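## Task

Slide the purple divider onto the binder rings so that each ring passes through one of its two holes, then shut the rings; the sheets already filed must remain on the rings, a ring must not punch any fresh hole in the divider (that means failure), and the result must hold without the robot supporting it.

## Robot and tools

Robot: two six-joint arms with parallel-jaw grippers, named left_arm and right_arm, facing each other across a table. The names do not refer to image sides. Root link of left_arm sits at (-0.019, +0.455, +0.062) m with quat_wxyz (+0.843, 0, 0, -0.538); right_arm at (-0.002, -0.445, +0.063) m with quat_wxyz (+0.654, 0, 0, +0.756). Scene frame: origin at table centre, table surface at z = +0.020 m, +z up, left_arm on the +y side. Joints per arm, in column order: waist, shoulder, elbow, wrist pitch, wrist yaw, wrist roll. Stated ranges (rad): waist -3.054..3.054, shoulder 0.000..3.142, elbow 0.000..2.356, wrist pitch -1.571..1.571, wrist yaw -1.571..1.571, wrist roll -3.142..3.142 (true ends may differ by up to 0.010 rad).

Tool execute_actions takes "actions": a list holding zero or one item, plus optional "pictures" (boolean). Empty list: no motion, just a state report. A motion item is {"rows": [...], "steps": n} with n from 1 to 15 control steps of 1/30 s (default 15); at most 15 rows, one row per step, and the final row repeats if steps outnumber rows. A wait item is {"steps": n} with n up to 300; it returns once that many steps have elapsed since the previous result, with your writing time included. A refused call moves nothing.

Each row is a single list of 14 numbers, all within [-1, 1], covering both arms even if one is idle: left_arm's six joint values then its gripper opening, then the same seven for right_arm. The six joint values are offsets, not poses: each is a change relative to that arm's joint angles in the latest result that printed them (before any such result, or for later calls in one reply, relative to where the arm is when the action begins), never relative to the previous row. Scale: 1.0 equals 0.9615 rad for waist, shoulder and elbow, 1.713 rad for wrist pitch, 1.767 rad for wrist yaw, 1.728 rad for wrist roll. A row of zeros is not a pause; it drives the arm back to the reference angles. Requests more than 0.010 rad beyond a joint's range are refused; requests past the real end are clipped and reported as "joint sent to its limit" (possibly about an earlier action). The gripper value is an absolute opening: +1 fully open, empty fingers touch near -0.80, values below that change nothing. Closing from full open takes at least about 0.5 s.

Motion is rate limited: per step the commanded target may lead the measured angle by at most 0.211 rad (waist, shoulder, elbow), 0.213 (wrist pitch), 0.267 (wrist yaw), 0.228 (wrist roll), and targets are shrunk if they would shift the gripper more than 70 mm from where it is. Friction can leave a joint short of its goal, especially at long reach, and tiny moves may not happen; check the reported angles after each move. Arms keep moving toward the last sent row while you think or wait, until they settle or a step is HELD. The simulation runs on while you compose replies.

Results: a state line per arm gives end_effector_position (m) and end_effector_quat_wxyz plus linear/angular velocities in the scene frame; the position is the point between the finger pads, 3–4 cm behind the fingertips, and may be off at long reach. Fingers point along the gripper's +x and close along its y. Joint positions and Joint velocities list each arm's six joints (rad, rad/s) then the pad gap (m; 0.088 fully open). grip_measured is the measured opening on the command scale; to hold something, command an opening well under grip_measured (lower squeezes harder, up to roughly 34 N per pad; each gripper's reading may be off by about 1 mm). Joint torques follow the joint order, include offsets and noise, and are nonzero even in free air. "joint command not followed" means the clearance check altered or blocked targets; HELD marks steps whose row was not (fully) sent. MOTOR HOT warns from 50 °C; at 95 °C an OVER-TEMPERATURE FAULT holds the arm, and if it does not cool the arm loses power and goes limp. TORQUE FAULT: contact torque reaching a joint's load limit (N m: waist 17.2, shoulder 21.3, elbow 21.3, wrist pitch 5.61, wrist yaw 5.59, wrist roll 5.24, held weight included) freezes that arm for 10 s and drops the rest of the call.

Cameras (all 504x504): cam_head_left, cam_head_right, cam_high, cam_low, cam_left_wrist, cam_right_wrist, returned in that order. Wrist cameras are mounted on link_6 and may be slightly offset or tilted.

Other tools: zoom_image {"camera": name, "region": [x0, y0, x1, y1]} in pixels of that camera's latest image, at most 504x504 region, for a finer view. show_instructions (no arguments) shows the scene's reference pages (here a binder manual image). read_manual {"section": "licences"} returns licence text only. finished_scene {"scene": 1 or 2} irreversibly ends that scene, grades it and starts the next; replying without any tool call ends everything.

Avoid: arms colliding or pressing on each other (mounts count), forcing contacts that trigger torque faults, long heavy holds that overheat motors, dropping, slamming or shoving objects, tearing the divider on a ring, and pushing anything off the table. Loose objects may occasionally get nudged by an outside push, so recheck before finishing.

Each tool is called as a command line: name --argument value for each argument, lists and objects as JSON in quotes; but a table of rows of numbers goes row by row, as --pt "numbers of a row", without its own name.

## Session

execute_actions --actions '[]'

show_instructions

Scene clock: 0.00 s of 4050.00 s.
left_arm: end_effector_position=(+0.3320, +0.6053, +0.2198) grip_measured=+0.856 end_effector_quat_wxyz=(-0.403, +0.878, +0.152, -0.207) end_effector_velocity=(-0.001, -0.000, -0.003) end_effector_angular_velocity=(-0.025, +0.001, +0.001) | right_arm: end_effector_position=(-0.0481, -0.1317, +0.3876) grip_measured=+0.819 end_effector_quat_wxyz=(+0.652, +0.021, -0.018, +0.758) end_effector_velocity=(-0.000, -0.001, -0.004) end_effector_angular_velocity=(-0.014, -0.025, +0.004)
Joint positions: left_arm=[ 1.505  1.377  0.49   0.643 -0.091 -2.246  0.081] | right_arm=[-0.002  0.858  0.655  0.258 -0.007  0.     0.079]
Joint velocities: left_arm=[ 0.002  0.002 -0.002 -0.007  0.007 -0.022  0.   ] | right_arm=[-0.002 -0.007 -0.002 -0.022 -0.007 -0.022 -0.   ]
Joint torques (N m, as the arm reports them, + toward a larger angle): no reading
Heat: left arm: hottest elbow 26 °C (+0.0 °C/min); right arm: hottest waist 24 °C (+0.0 °C/min).

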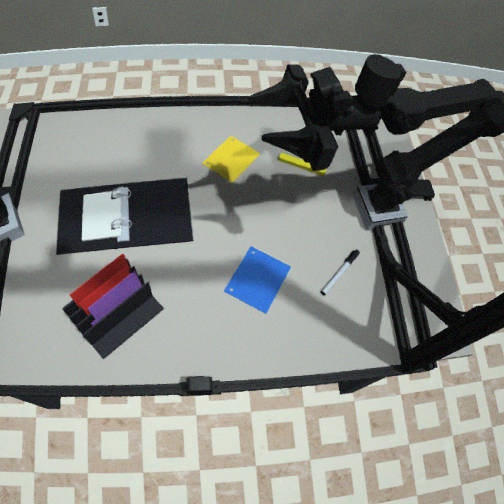

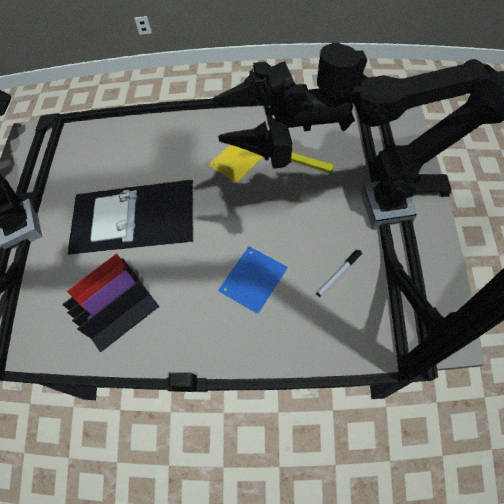

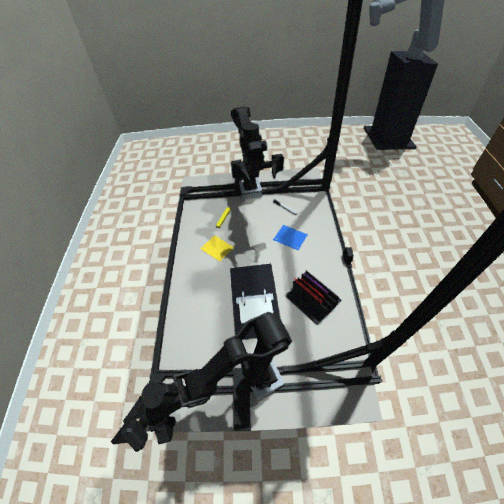

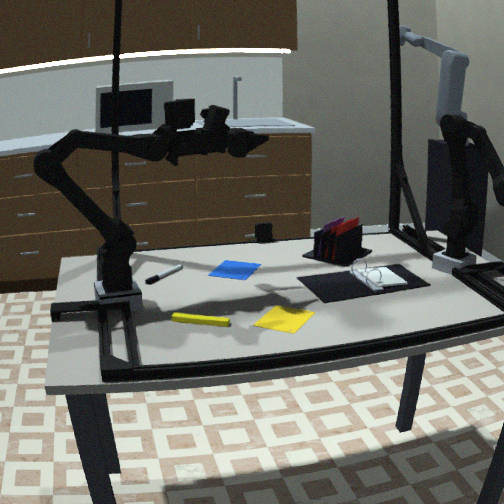

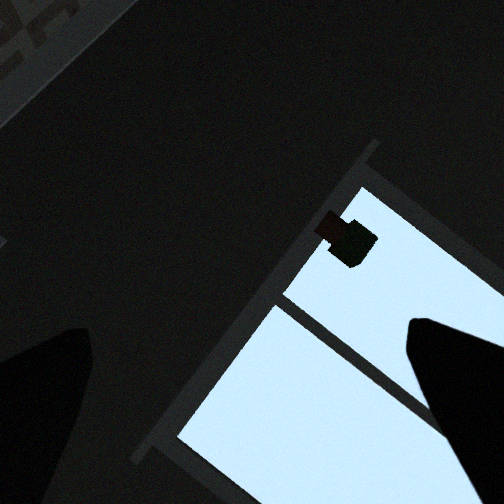

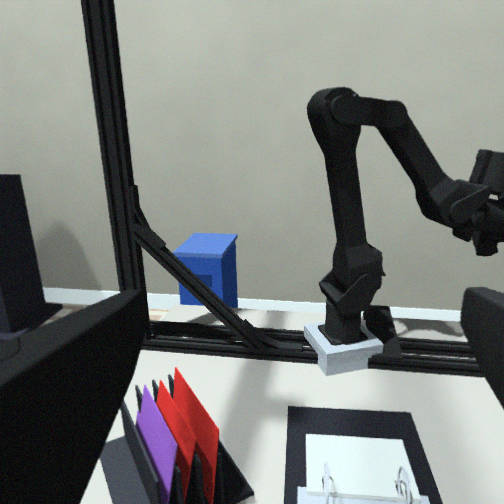

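Reference images for this scene: binder manual.

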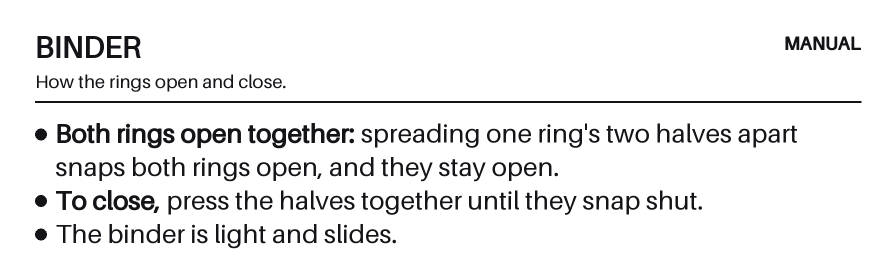

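execute_actions --actions '[{"rows":[[-0.6,0,0.9,-0.6,0.465,1,-0.9,-0.15,0.6,0.33,0.64,0,0,1]]}]' --pictures false

execute_actions --actions '[{"steps":28}]' --pictures false

execute_actions --actions '[{"rows":[[-0.57,0.4,0,-0.55,0,1,-0.9,0,0,0,0,0,0,1]]}]' --pictures false

execute_actions --actions '[{"steps":28}]' --pictures false

execute_actions --actions '[{"rows":[[0,0,0,0,0,0.735,-0.9,0,0,0,0,0,0,1],[0,0,0,0,0,0.735,-0.9,0,0,0,0,0,0,1],[0,0,0,0,0,0.735,-0.9,0,0,0,0,0,0,1],[0,0,0,0,0,0.735,-0.9,0,0,0,0,0,0,1],[0,0,0,0,0,0.735,-0.9,0,0,0,0,0,0,1],[0,0,0,0,0,0.735,-0.9,0,0,0,0,0,0,1],[0,0,0,0,0,0.735,-0.9,0,0,0,0,0,0,1],[0,0,0,0,0,0.735,-0.9,0,0,0,0,0,0,1],[0,0,0,0,0,0.735,-0.9,0,0,0,0,0,0,1],[0,0,0,0,0,0.735,-0.9,0,0,0,0,0,0,1],[0,0.55,0,0,0,0.735,-0.9,0,0,0,0,0,0,1]]}]' --pictures false

execute_actions --actions '[{"steps":28}]'

Scene clock: 9.40 s of 4050.00 s.
left_arm: end_effector_position=(+0.3902, +0.3906, +0.2981) grip_measured=-0.777 end_effector_quat_wxyz=(-0.575, +0.781, -0.245, +0.019) end_effector_velocity=(-0.061, -0.464, +0.187) end_effector_angular_velocity=(+0.484, -0.291, -1.966) | right_arm: end_effector_position=(-0.0055, -0.0270, +0.4670) grip_measured=+0.979 end_effector_quat_wxyz=(+0.684, +0.155, -0.156, +0.695) end_effector_velocity=(+0.010, +0.042, +0.038) end_effector_angular_velocity=(+0.760, +0.000, -0.032)
Joint positions: left_arm=[ 1.123  1.378  0.857  0.245  0.402 -1.817  0.001] | right_arm=[-0.14   1.399  0.946  0.897 -0.011  0.     0.087]
Joint velocities: left_arm=[-0.799 -0.002  0.745 -0.799  0.989  0.857 -0.   ] | right_arm=[-0.022  0.549 -0.002  1.311  0.007 -0.007  0.001]
Joint torques (N m, as the arm reports them, + toward a larger angle): left_arm=[-0.34 -5.43  9.64  1.69  0.18  0.16] | right_arm=[-0.25 -8.19  7.57  2.69  0.11  0.03]
Heat: left arm: hottest elbow 27 °C (+6.4 °C/min); right arm: hottest elbow 26 °C (+12.8 °C/min).
Steps of this call (steps 1 to 90: nothing new was sent; then 5.90 s passed at rest; steps 91 to 105: all 15 steps of this action). Readings (joint positions):
91: left_arm=[1.499 1.377 0.502 0.622 -0.081 -2.225] | right_arm=[-0.010 0.874 0.665 0.273 -0.012 0.000]
92: left_arm=[1.476 1.377 0.523 0.588 -0.044 -2.194] | right_arm=[-0.032 0.906 0.689 0.312 -0.013 0.000]
94: left_arm=[1.418 1.378 0.572 0.536 0.031 -2.135] | right_arm=[-0.073 0.987 0.760 0.390 -0.012 0.000]
98: left_arm=[1.309 1.378 0.680 0.431 0.167 -2.019] | right_arm=[-0.122 1.154 0.898 0.582 -0.011 0.000]
105: the state above

Scene clock: 10.33 s of 4050.00 s.
left_arm: end_effector_position=(+0.3319, +0.2799, +0.4074) grip_measured=-0.777 end_effector_quat_wxyz=(+0.825, -0.298, +0.311, -0.367) end_effector_velocity=(-0.002, +0.000, -0.002) end_effector_angular_velocity=(+0.246, -0.337, -0.127) | right_arm: end_effector_position=(-0.0043, -0.0793, +0.5401) grip_measured=+0.982 end_effector_quat_wxyz=(+0.635, +0.302, -0.304, +0.643) end_effector_velocity=(-0.000, -0.001, -0.001) end_effector_angular_velocity=(-0.007, -0.010, -0.003)
Joint positions: left_arm=[ 0.931  1.37   1.346 -0.38   0.727 -0.575  0.001] | right_arm=[-0.143  1.427  0.961  1.352 -0.011  0.     0.087]
Joint velocities: left_arm=[-0.002 -0.002  0.002 -0.022 -0.007  0.447 -0.   ] | right_arm=[-0.002 -0.007 -0.007 -0.007 -0.007 -0.007 -0.   ]
Joint torques (N m, as the arm reports them, + toward a larger angle): left_arm=[-0.31 -4.48  9.64  1.55  0.29  0.16] | right_arm=[-0.32 -4.23  6.1   1.32  0.1   0.01]
Heat: left arm: hottest elbow 27 °C (+5.8 °C/min); right arm: hottest elbow 26 °C (+11.6 °C/min).
Steps of this call (steps 1 to 28: the robot went on to your last target). Readings (joint positions):
1: left_arm=[1.096 1.378 0.883 0.217 0.437 -1.787] | right_arm=[-0.141 1.413 0.946 0.942 -0.011 0.000]
2: left_arm=[1.071 1.378 0.910 0.186 0.475 -1.754] | right_arm=[-0.141 1.420 0.946 0.990 -0.011 0.000]
4: left_arm=[1.026 1.378 0.972 0.116 0.554 -1.681] | right_arm=[-0.142 1.424 0.948 1.086 -0.011 0.000]
8: left_arm=[0.959 1.378 1.138 -0.063 0.667 -1.490] | right_arm=[-0.143 1.424 0.959 1.256 -0.011 0.000]
28: the state above

Scene clock: 10.83 s of 4050.00 s.
left_arm: end_effector_position=(+0.2476, +0.1635, +0.2520) grip_measured=-0.777 end_effector_quat_wxyz=(+0.679, -0.089, +0.548, -0.481) end_effector_velocity=(-0.372, -0.189, -0.246) end_effector_angular_velocity=(+0.723, +0.406, -1.619) | right_arm: end_effector_position=(-0.0043, -0.0793, +0.5401) grip_measured=+0.982 end_effector_quat_wxyz=(+0.635, +0.302, -0.304, +0.643) end_effector_velocity=(-0.000, +0.002, -0.003) end_effector_angular_velocity=(-0.012, -0.001, +0.008)
Joint positions: left_arm=[ 0.562  1.666  1.356 -0.766  0.726 -0.148  0.001] | right_arm=[-0.143  1.427  0.961  1.352 -0.011  0.     0.087]
Joint velocities: left_arm=[-0.95   0.447  0.002 -0.974 -0.022  1.033 -0.   ] | right_arm=[-0.002  0.002 -0.002 -0.007 -0.007  0.007 -0.   ]
Joint torques (N m, as the arm reports them, + toward a larger angle): left_arm=[-0.77 -6.49  6.9   0.89  0.4   0.14] | right_arm=[ 0.01 -5.17  4.95  1.14 -0.01 -0.01]
Heat: left arm: hottest elbow 27 °C (+5.5 °C/min); right arm: hottest elbow 26 °C (+11.1 °C/min).
Steps of this call (steps 1 to 15: all 15 steps of this action). Readings (joint positions):
1: left_arm=[0.925 1.378 1.347 -0.394 0.724 -0.551] | right_arm=[-0.143 1.427 0.961 1.352 -0.011 0.000]
2: left_arm=[0.905 1.390 1.353 -0.417 0.724 -0.523] | right_arm=[-0.143 1.427 0.961 1.352 -0.011 0.000]
4: left_arm=[0.852 1.424 1.356 -0.466 0.726 -0.469] | right_arm=[-0.143 1.427 0.961 1.352 -0.011 0.000]
8: left_arm=[0.752 1.523 1.356 -0.568 0.726 -0.362] | right_arm=[-0.143 1.427 0.961 1.352 -0.011 0.000]
15: the state above

Scene clock: 11.77 s of 4050.00 s.
left_arm: end_effector_position=(+0.1251, +0.1840, +0.2109) grip_measured=-0.777 end_effector_quat_wxyz=(+0.410, +0.265, +0.405, -0.773) end_effector_velocity=(-0.004, +0.003, -0.000) end_effector_angular_velocity=(-0.160, -0.133, -0.259) | right_arm: end_effector_position=(-0.0043, -0.0793, +0.5401) grip_measured=+0.982 end_effector_quat_wxyz=(+0.635, +0.302, -0.304, +0.643) end_effector_velocity=(-0.000, +0.001, -0.001) end_effector_angular_velocity=(-0.007, -0.010, -0.003)
Joint positions: left_arm=[ 0.386  1.739  1.355 -1.318  0.726  1.109  0.001] | right_arm=[-0.143  1.427  0.961  1.352 -0.011  0.     0.087]
Joint velocities: left_arm=[-0.002 -0.002 -0.002 -0.022 -0.007  0.344  0.   ] | right_arm=[-0.002 -0.002 -0.002 -0.007 -0.007 -0.007 -0.   ]
Joint torques (N m, as the arm reports them, + toward a larger angle): left_arm=[-0.31 -5.04  5.28 -0.05  0.51  0.15] | right_arm=[ 0.02 -5.2   4.99  1.14 -0.02  0.01]
Heat: left arm: hottest elbow 27 °C (+5.1 °C/min); right arm: hottest elbow 26 °C (+10.2 °C/min).
Steps of this call (steps 1 to 28: the robot went on to your last target). Readings (joint positions):
1: left_arm=[0.530 1.680 1.356 -0.801 0.726 -0.109] | right_arm=[-0.143 1.427 0.961 1.352 -0.011 0.000]
2: left_arm=[0.499 1.693 1.356 -0.842 0.726 -0.063] | right_arm=[-0.143 1.427 0.961 1.352 -0.011 0.000]
4: left_arm=[0.443 1.713 1.356 -0.938 0.726 0.037] | right_arm=[-0.143 1.427 0.961 1.352 -0.011 0.000]
8: left_arm=[0.397 1.735 1.356 -1.126 0.726 0.239] | right_arm=[-0.143 1.427 0.961 1.352 -0.011 0.000]
28: the state above

Scene clock: 12.27 s of 4050.00 s.
left_arm: end_effector_position=(+0.1295, +0.1792, +0.1688) grip_measured=-0.777 end_effector_quat_wxyz=(+0.259, +0.359, +0.155, -0.883) end_effector_velocity=(+0.001, -0.003, -0.399) end_effector_angular_velocity=(+0.082, +0.552, -1.063) | right_arm: end_effector_position=(-0.0043, -0.0793, +0.5401) grip_measured=+0.982 end_effector_quat_wxyz=(+0.635, +0.302, -0.304, +0.643) end_effector_velocity=(-0.000, -0.002, +0.001) end_effector_angular_velocity=(+0.008, -0.020, -0.015)
Joint positions: left_arm=[ 0.386  1.902  1.366 -1.318  0.731  1.858  0.001] | right_arm=[-0.143  1.427  0.961  1.352 -0.011  0.     0.087]
Joint velocities: left_arm=[-0.002  1.443 -0.002 -0.007  0.007  1.487 -0.   ] | right_arm=[-0.002 -0.002 -0.002  0.007 -0.007 -0.022 -0.   ]
Joint torques (N m, as the arm reports them, + toward a larger angle): left_arm=[ 0.02 -5.95  4.63 -0.18  0.36  0.1 ] | right_arm=[-0.01 -5.19  4.93  1.13  0.    0.02]
Heat: left arm: hottest elbow 27 °C (+4.9 °C/min); right arm: hottest elbow 26 °C (+9.8 °C/min).
Steps of this call (steps 1 to 15: all 15 steps of this action). Readings (joint positions):
1: left_arm=[0.386 1.739 1.355 -1.318 0.726 1.148] | right_arm=[-0.143 1.427 0.961 1.352 -0.011 0.000]
2: left_arm=[0.386 1.739 1.355 -1.318 0.726 1.201] | right_arm=[-0.143 1.427 0.961 1.352 -0.011 0.000]
4: left_arm=[0.386 1.739 1.355 -1.318 0.726 1.302] | right_arm=[-0.143 1.427 0.961 1.352 -0.011 0.000]
8: left_arm=[0.386 1.739 1.355 -1.318 0.726 1.505] | right_arm=[-0.143 1.427 0.961 1.352 -0.011 0.000]
15: the state above

Scene clock: 13.20 s of 4050.00 s.
left_arm: end_effector_position=(+0.1165, +0.1920, +0.0732) grip_measured=-0.777 end_effector_quat_wxyz=(+0.114, +0.312, +0.053, -0.942) end_effector_velocity=(-0.002, +0.002, +0.001) end_effector_angular_velocity=(+0.015, +0.003, -0.002) | right_arm: end_effector_position=(-0.0043, -0.0793, +0.5401) grip_measured=+0.982 end_effector_quat_wxyz=(+0.635, +0.302, -0.304, +0.643) end_effector_velocity=(+0.002, -0.001, +0.001) end_effector_angular_velocity=(+0.008, -0.020, -0.020)
Joint positions: left_arm=[ 0.386  2.25   1.357 -1.318  0.727  2.376  0.001] | right_arm=[-0.143  1.427  0.961  1.352 -0.011  0.     0.087]
Joint velocities: left_arm=[-0.002 -0.002 -0.002 -0.007 -0.007 -0.007 -0.   ] | right_arm=[-0.007  0.002  0.002  0.007 -0.007 -0.022  0.   ]
Joint torques (N m, as the arm reports them, + toward a larger angle): left_arm=[-0.02 -6.46  4.04 -0.81  0.37  0.13] | right_arm=[-0.01 -5.14  4.93  1.13  0.    0.01]
Heat: left arm: hottest elbow 27 °C (+4.5 °C/min); right arm: hottest elbow 26 °C (+9.1 °C/min).
Steps of this call (steps 1 to 28: the robot went on to your last target). Readings (joint positions):
1: left_arm=[0.386 1.951 1.366 -1.318 0.730 1.908] | right_arm=[-0.143 1.427 0.961 1.352 -0.011 0.000]
2: left_arm=[0.386 1.998 1.366 -1.318 0.730 1.959] | right_arm=[-0.143 1.427 0.961 1.352 -0.011 0.000]
4: left_arm=[0.386 2.088 1.366 -1.318 0.730 2.060] | right_arm=[-0.143 1.427 0.961 1.352 -0.011 0.000]
8: left_arm=[0.386 2.214 1.359 -1.318 0.727 2.250] | right_arm=[-0.143 1.427 0.961 1.352 -0.011 0.000]
28: the state above

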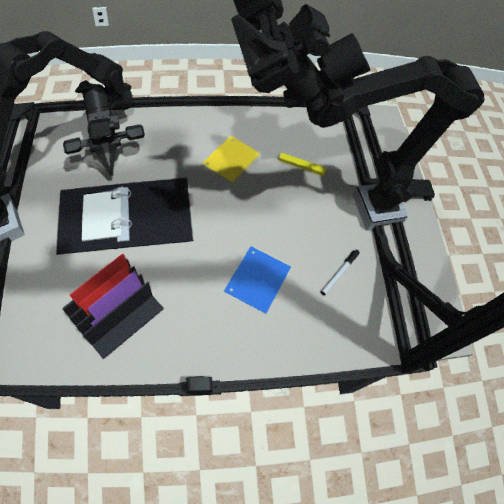

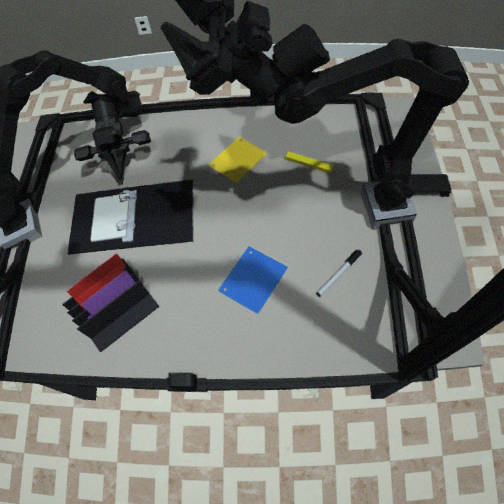

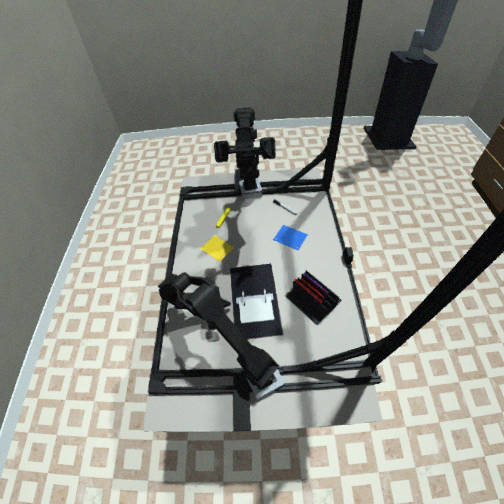

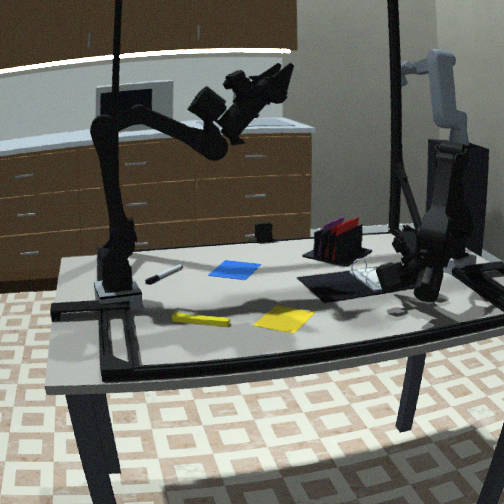

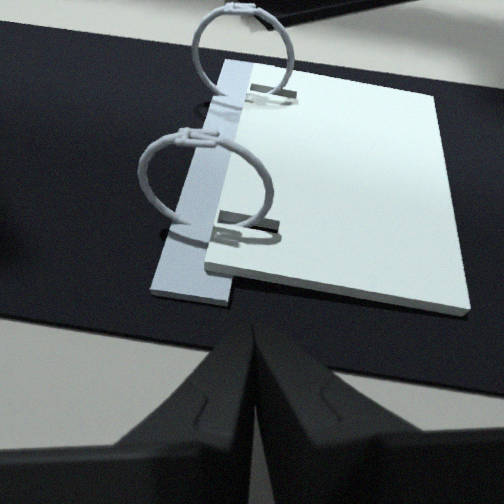

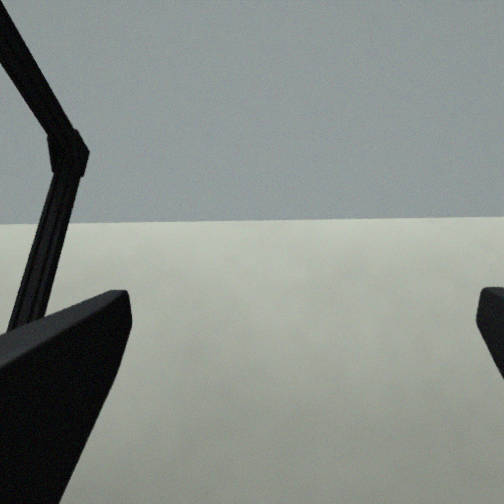

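execute_actions --actions '[{"rows":[[-0.15,0.055,0.055,0,0,0.04,-0.9,0,0,0,0,0,0,1]]}]' --pictures false

execute_actions --actions '[{"steps":8}]'

Scene clock: 16.17 s of 4050.00 s.
left_arm: end_effector_position=(+0.0849, +0.1678, +0.0686) grip_measured=-0.777 end_effector_quat_wxyz=(-0.039, -0.320, +0.004, +0.947) end_effector_velocity=(+0.000, +0.003, -0.001) end_effector_angular_velocity=(-0.001, -0.011, -0.029) | right_arm: end_effector_position=(-0.0043, -0.0793, +0.5401) grip_measured=+0.982 end_effector_quat_wxyz=(+0.635, +0.302, -0.304, +0.643) end_effector_velocity=(+0.000, +0.000, +0.001) end_effector_angular_velocity=(-0.002, +0.001, -0.008)
Joint positions: left_arm=[ 0.246  2.283  1.402 -1.318  0.726  2.442  0.001] | right_arm=[-0.143  1.427  0.961  1.352 -0.011  0.     0.087]
Joint velocities: left_arm=[-0.002  0.002  0.002 -0.007 -0.022  0.022 -0.   ] | right_arm=[ 0.002 -0.002  0.002 -0.007  0.007 -0.007 -0.   ]
Joint torques (N m, as the arm reports them, + toward a larger angle): left_arm=[-0.33 -6.54  5.05 -0.74  0.43  0.11] | right_arm=[ 0.01 -5.16  4.99  1.15 -0.01  0.  ]
Heat: left arm: hottest elbow 27 °C (+3.7 °C/min); right arm: hottest elbow 26 °C (+7.4 °C/min).
Steps of this call (steps 1 to 30: the robot went on to your last target; steps 31 to 74: nothing new was sent; steps 75 to 89: all 15 steps of this action). Readings (joint positions):
75: left_arm=[0.380 2.254 1.362 -1.320 0.725 2.389] | right_arm=[-0.143 1.427 0.961 1.352 -0.011 0.000]
76: left_arm=[0.359 2.260 1.371 -1.321 0.724 2.402] | right_arm=[-0.143 1.427 0.961 1.352 -0.011 0.000]
78: left_arm=[0.304 2.272 1.387 -1.318 0.725 2.419] | right_arm=[-0.143 1.427 0.961 1.352 -0.011 0.000]
82: left_arm=[0.248 2.281 1.397 -1.318 0.726 2.435] | right_arm=[-0.143 1.427 0.961 1.352 -0.011 0.000]
89: the state above

Scene clock: 16.43 s of 4050.00 s.
left_arm: end_effector_position=(+0.0847, +0.1675, +0.0684) grip_measured=-0.777 end_effector_quat_wxyz=(-0.038, -0.320, +0.004, +0.947) end_effector_velocity=(-0.001, -0.001, +0.001) end_effector_angular_velocity=(-0.004, +0.009, -0.003) | right_arm: end_effector_position=(-0.0043, -0.0793, +0.5401) grip_measured=+0.982 end_effector_quat_wxyz=(+0.635, +0.302, -0.304, +0.643) end_effector_velocity=(-0.002, -0.001, -0.001) end_effector_angular_velocity=(+0.002, -0.012, +0.017)
Joint positions: left_arm=[ 0.245  2.284  1.403 -1.318  0.726  2.443  0.001] | right_arm=[-0.143  1.427  0.961  1.352 -0.011  0.     0.087]
Joint velocities: left_arm=[-0.002  0.002  0.002 -0.007  0.007  0.007 -0.   ] | right_arm=[-0.002 -0.002 -0.007  0.007 -0.022  0.007  0.   ]
Joint torques (N m, as the arm reports them, + toward a larger angle): left_arm=[-0.32 -6.62  5.15 -0.73  0.42  0.07] | right_arm=[ 0.05 -5.16  4.93  1.13 -0.02  0.  ]
Heat: left arm: hottest elbow 27 °C (+3.7 °C/min); right arm: hottest elbow 26 °C (+7.3 °C/min).
Steps of this call (steps 1 to 8: the robot went on to your last target). Readings (joint positions):
1: left_arm=[0.246 2.283 1.403 -1.318 0.726 2.442] | right_arm=[-0.143 1.427 0.961 1.352 -0.011 0.000]
2: left_arm=[0.246 2.283 1.403 -1.318 0.726 2.442] | right_arm=[-0.143 1.427 0.961 1.352 -0.011 0.000]
4: left_arm=[0.246 2.284 1.403 -1.318 0.726 2.442] | right_arm=[-0.143 1.427 0.961 1.352 -0.011 0.000]
8: the state above

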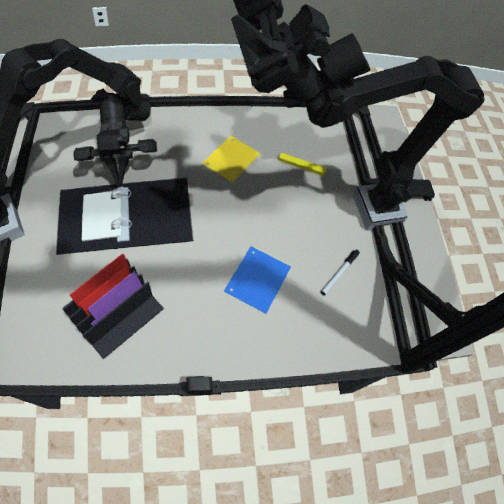

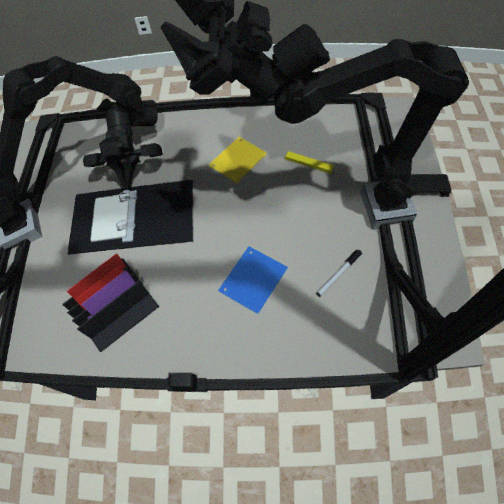

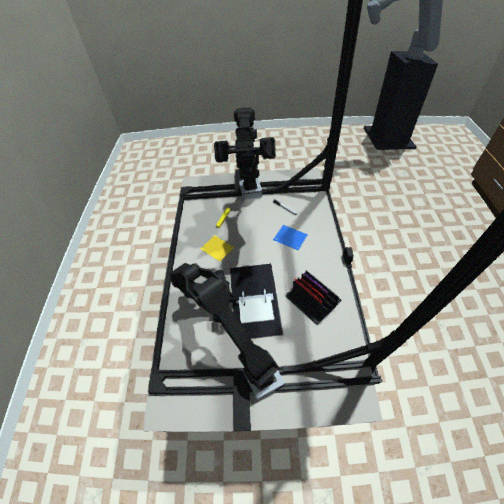

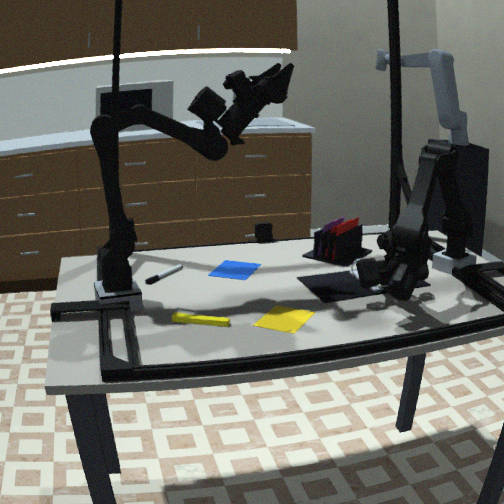

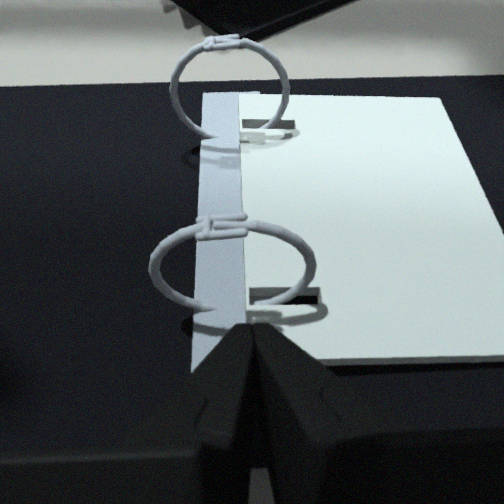

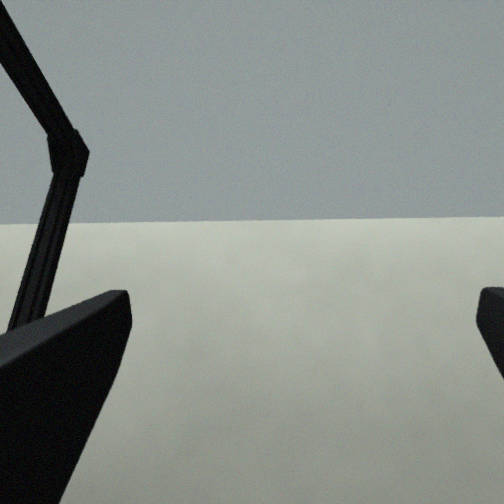

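execute_actions --actions '[{"rows":[[-0.06,0,0,0,0,0,-0.9,0,0,0,0,0,0,1],[-0.06,0,0,0,0,0,-0.9,0,0,0,0,0,0,1],[-0.115,0,0,0,0,0,-0.9,0,0,0,0,0,0,1]]}]'

execute_actions --actions '[{"rows":[[0,0,0,0,0,0,-0.7,0,0,0,0,0,0,1],[0,0,0,0,0,0,-0.6,0,0,0,0,0,0,1],[0,0,0,0,0,0,-0.5,0,0,0,0,0,0,1],[0,0,0,0,0,0,-0.4,0,0,0,0,0,0,1],[0,0,0,0,0,0,-0.3,0,0,0,0,0,0,1],[0,0,0,0,0,0,-0.2,0,0,0,0,0,0,1],[0,0,0,0,0,0,-0.1,0,0,0,0,0,0,1]]}]'

Scene clock: 19.60 s of 4050.00 s.
left_arm: end_effector_position=(+0.0546, +0.1584, +0.0680) grip_measured=-0.777 end_effector_quat_wxyz=(+0.012, -0.320, +0.021, +0.947) end_effector_velocity=(-0.002, +0.003, -0.001) end_effector_angular_velocity=(+0.022, -0.011, -0.016) | right_arm: end_effector_position=(-0.0043, -0.0791, +0.5398) grip_measured=+0.982 end_effector_quat_wxyz=(+0.635, +0.301, -0.304, +0.643) end_effector_velocity=(-0.002, -0.002, +0.001) end_effector_angular_velocity=(+0.007, -0.022, +0.006)
Joint positions: left_arm=[ 0.141  2.284  1.404 -1.317  0.723  2.442  0.001] | right_arm=[-0.143  1.428  0.96   1.352 -0.011  0.     0.087]
Joint velocities: left_arm=[-0.007 -0.002 -0.002 -0.007 -0.022 -0.007 -0.   ] | right_arm=[-0.002 -0.002 -0.002  0.007 -0.022 -0.007 -0.   ]
Joint torques (N m, as the arm reports them, + toward a larger angle): left_arm=[-0.58 -8.56  4.26 -0.88  0.48  0.  ] | right_arm=[-0.02 -5.21  5.01  1.14  0.    0.02]
Heat: left arm: hottest elbow 27 °C (+3.1 °C/min); right arm: hottest elbow 26 °C (+6.1 °C/min).
Steps of this call (steps 1 to 15: the robot went on to your last target; steps 16 to 80: nothing new was sent; steps 81 to 95: all 15 steps of this action). Readings (joint positions):
81: left_arm=[0.243 2.284 1.404 -1.318 0.726 2.443] | right_arm=[-0.143 1.427 0.960 1.352 -0.011 0.000]
82: left_arm=[0.235 2.284 1.404 -1.318 0.726 2.443] | right_arm=[-0.143 1.427 0.960 1.352 -0.011 0.000]
84: left_arm=[0.204 2.284 1.404 -1.318 0.726 2.443] | right_arm=[-0.143 1.428 0.960 1.352 -0.011 0.000]
88: left_arm=[0.146 2.284 1.404 -1.317 0.724 2.442] | right_arm=[-0.143 1.428 0.960 1.352 -0.011 0.000]
95: the state above

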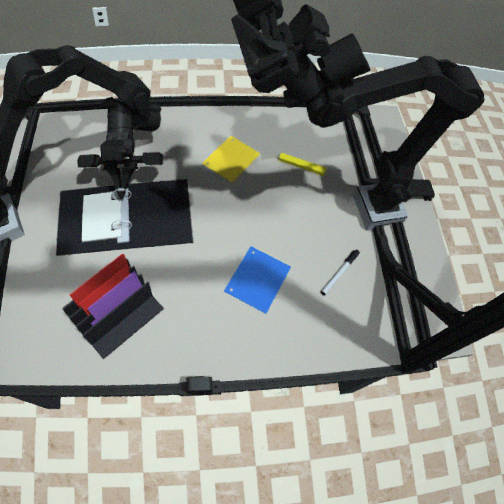

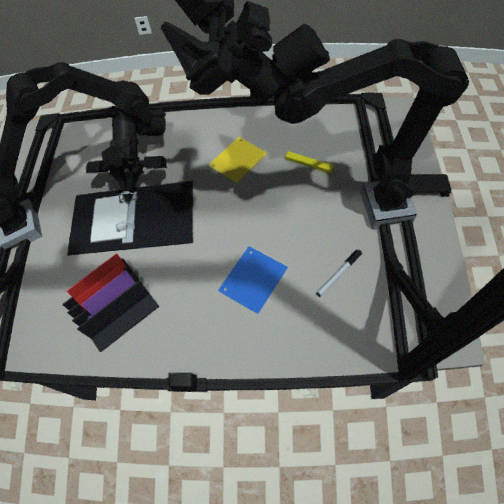

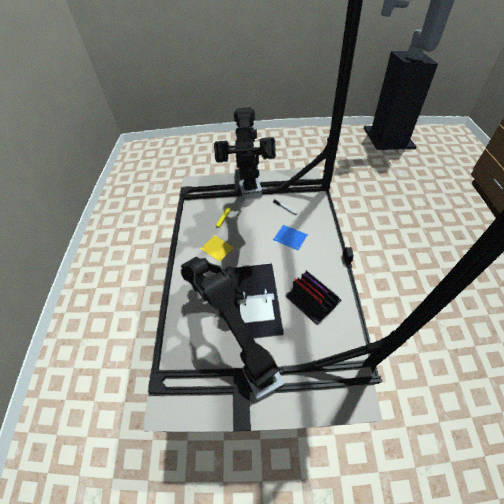

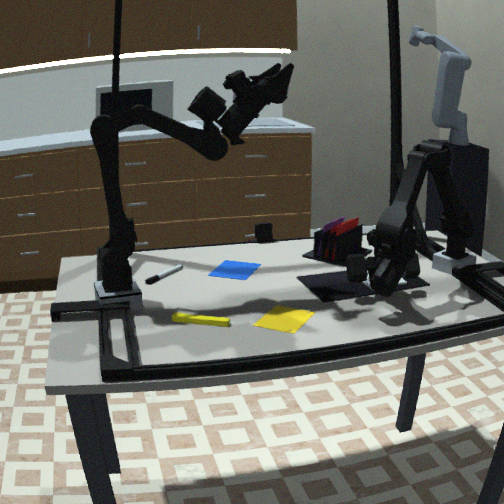

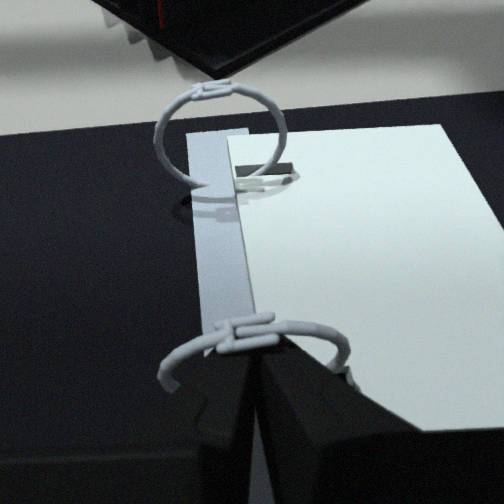

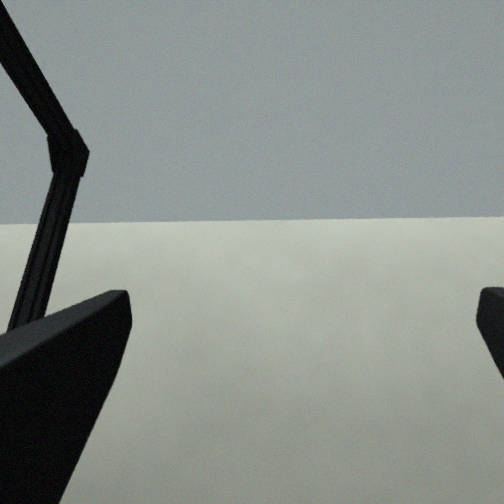

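Scene clock: 20.10 s of 4050.00 s.
left_arm: end_effector_position=(+0.0555, +0.1584, +0.0672) grip_measured=-0.153 end_effector_quat_wxyz=(+0.012, -0.323, +0.022, +0.946) end_effector_velocity=(-0.002, -0.000, +0.003) end_effector_angular_velocity=(+0.005, +0.006, +0.006) | right_arm: end_effector_position=(-0.0043, -0.0791, +0.5398) grip_measured=+0.982 end_effector_quat_wxyz=(+0.635, +0.301, -0.304, +0.643) end_effector_velocity=(+0.002, +0.001, -0.001) end_effector_angular_velocity=(-0.007, -0.010, -0.008)
Joint positions: left_arm=[ 0.142  2.284  1.404 -1.313  0.719  2.442  0.031] | right_arm=[-0.143  1.428  0.96   1.352 -0.011  0.     0.087]
Joint velocities: left_arm=[-0.002 -0.007 -0.002 -0.007  0.007 -0.007  0.018] | right_arm=[-0.007 -0.002 -0.002 -0.007 -0.007 -0.007  0.   ]
Joint torques (N m, as the arm reports them, + toward a larger angle): left_arm=[-0.12 -8.58  4.23 -1.1   0.53  0.  ] | right_arm=[-0.02 -5.17  4.94  1.14  0.    0.01]
Heat: left arm: hottest elbow 27 °C (+3.0 °C/min); right arm: hottest elbow 26 °C (+6.0 °C/min).
Steps of this call (steps 1 to 15: all 15 steps of this action). Readings (joint positions):
1: left_arm=[0.141 2.284 1.404 -1.317 0.723 2.442] | right_arm=[-0.143 1.428 0.960 1.352 -0.011 0.000]
2: left_arm=[0.141 2.284 1.404 -1.317 0.723 2.442] | right_arm=[-0.143 1.428 0.960 1.352 -0.011 0.000]
4: left_arm=[0.141 2.284 1.404 -1.317 0.721 2.442] | right_arm=[-0.143 1.428 0.960 1.352 -0.011 0.000]
8: left_arm=[0.142 2.284 1.404 -1.312 0.717 2.442] | right_arm=[-0.143 1.428 0.960 1.352 -0.011 0.000]
15: the state above

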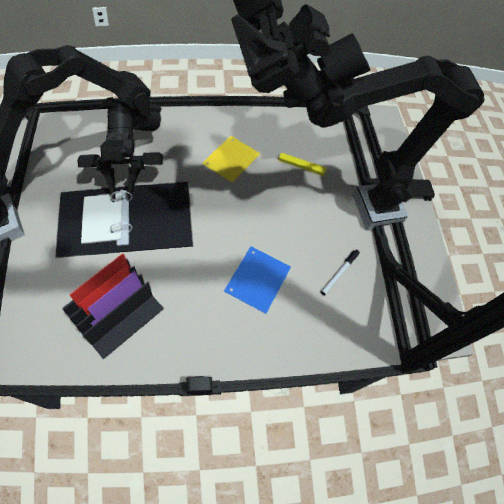

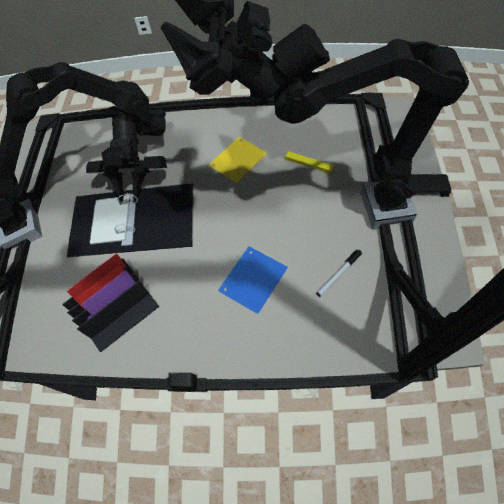

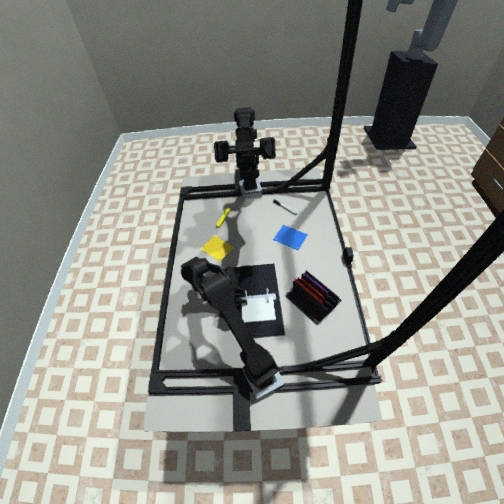

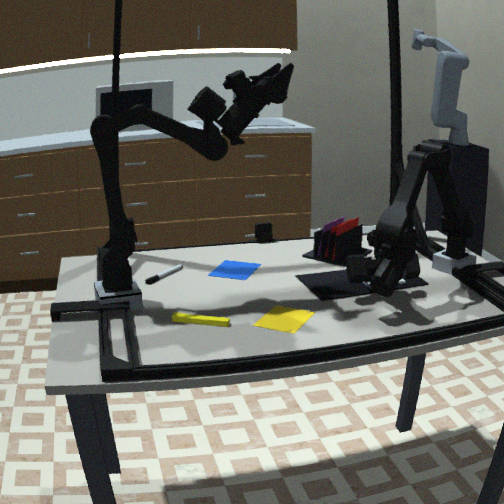

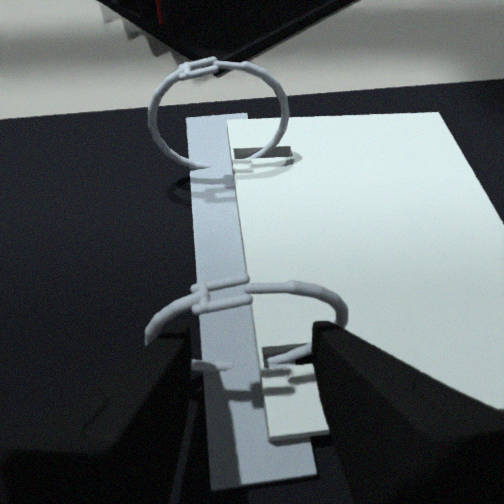

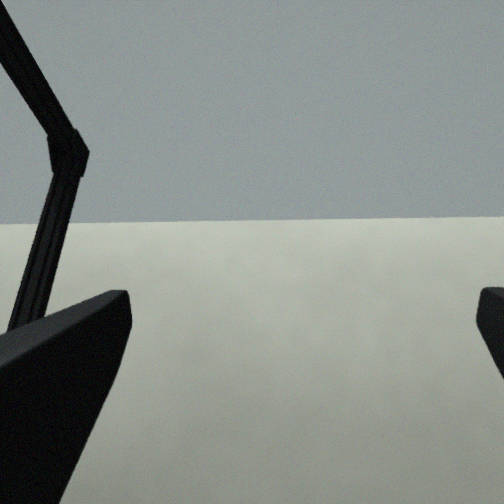

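execute_actions --actions '[{"rows":[[-0.01,0,0,0,0,0,0.02,0,0,0,0,0,0,1]],"steps":10}]'

Scene clock: 21.07 s of 4050.00 s.
left_arm: end_effector_position=(+0.0539, +0.1583, +0.0671) grip_measured=+0.010 end_effector_quat_wxyz=(+0.016, -0.323, +0.022, +0.946) end_effector_velocity=(-0.001, +0.004, +0.003) end_effector_angular_velocity=(+0.035, +0.004, +0.012) | right_arm: end_effector_position=(-0.0043, -0.0791, +0.5398) grip_measured=+0.982 end_effector_quat_wxyz=(+0.635, +0.301, -0.304, +0.643) end_effector_velocity=(-0.000, +0.000, +0.001) end_effector_angular_velocity=(-0.002, -0.010, -0.003)
Joint positions: left_arm=[ 0.136  2.284  1.404 -1.313  0.717  2.442  0.04 ] | right_arm=[-0.143  1.428  0.96   1.352 -0.011  0.     0.087]
Joint velocities: left_arm=[ 0.002 -0.007 -0.002 -0.022 -0.007 -0.022  0.003] | right_arm=[-0.002 -0.002  0.002 -0.007 -0.007 -0.007 -0.   ]
Joint torques (N m, as the arm reports them, + toward a larger angle): left_arm=[-0.29 -8.55  4.28 -0.74  0.52  0.03] | right_arm=[-0.04 -5.15  4.94  1.13  0.    0.02]
Heat: left arm: hottest shoulder 27 °C (+2.8 °C/min); right arm: hottest elbow 27 °C (+8.5 °C/min).
Steps of this call (steps 1 to 15: the robot went on to your last target; steps 16 to 19: nothing new was sent; steps 20 to 29: all 10 steps of this action). Readings (joint positions):
20: left_arm=[0.142 2.284 1.404 -1.313 0.719 2.442] | right_arm=[-0.143 1.428 0.960 1.352 -0.011 0.000]
21: left_arm=[0.142 2.284 1.404 -1.311 0.716 2.442] | right_arm=[-0.143 1.428 0.960 1.352 -0.011 0.000]
23: left_arm=[0.140 2.284 1.404 -1.313 0.717 2.442] | right_arm=[-0.143 1.428 0.960 1.352 -0.011 0.000]
27: left_arm=[0.136 2.284 1.404 -1.313 0.717 2.442] | right_arm=[-0.143 1.428 0.960 1.352 -0.011 0.000]
29: the state above

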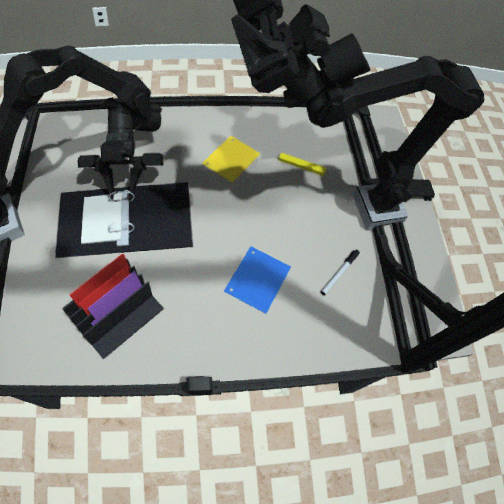

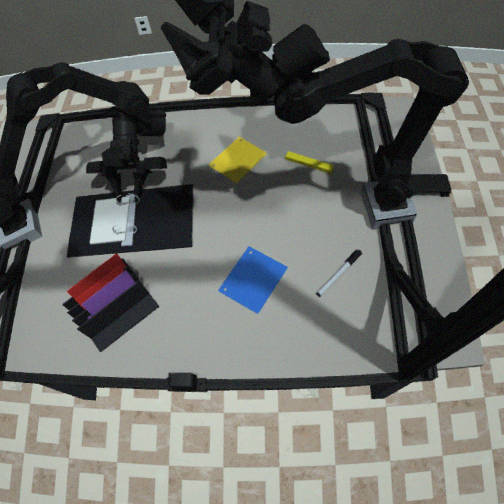

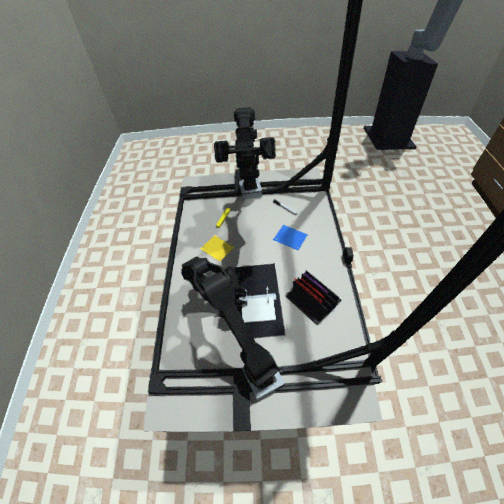

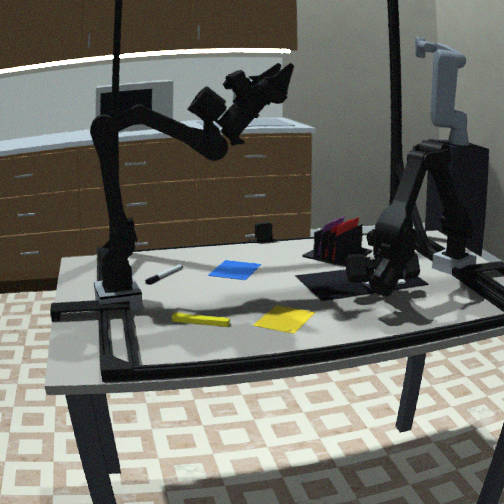

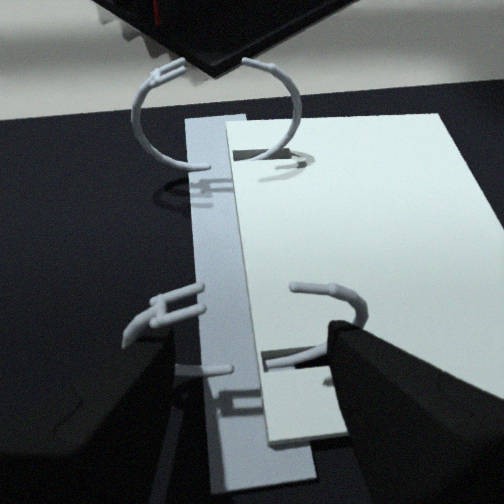

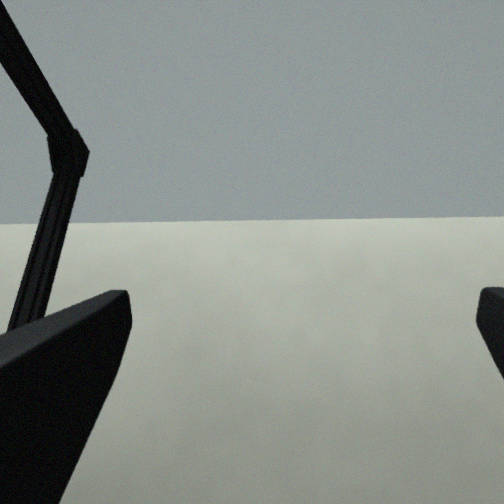

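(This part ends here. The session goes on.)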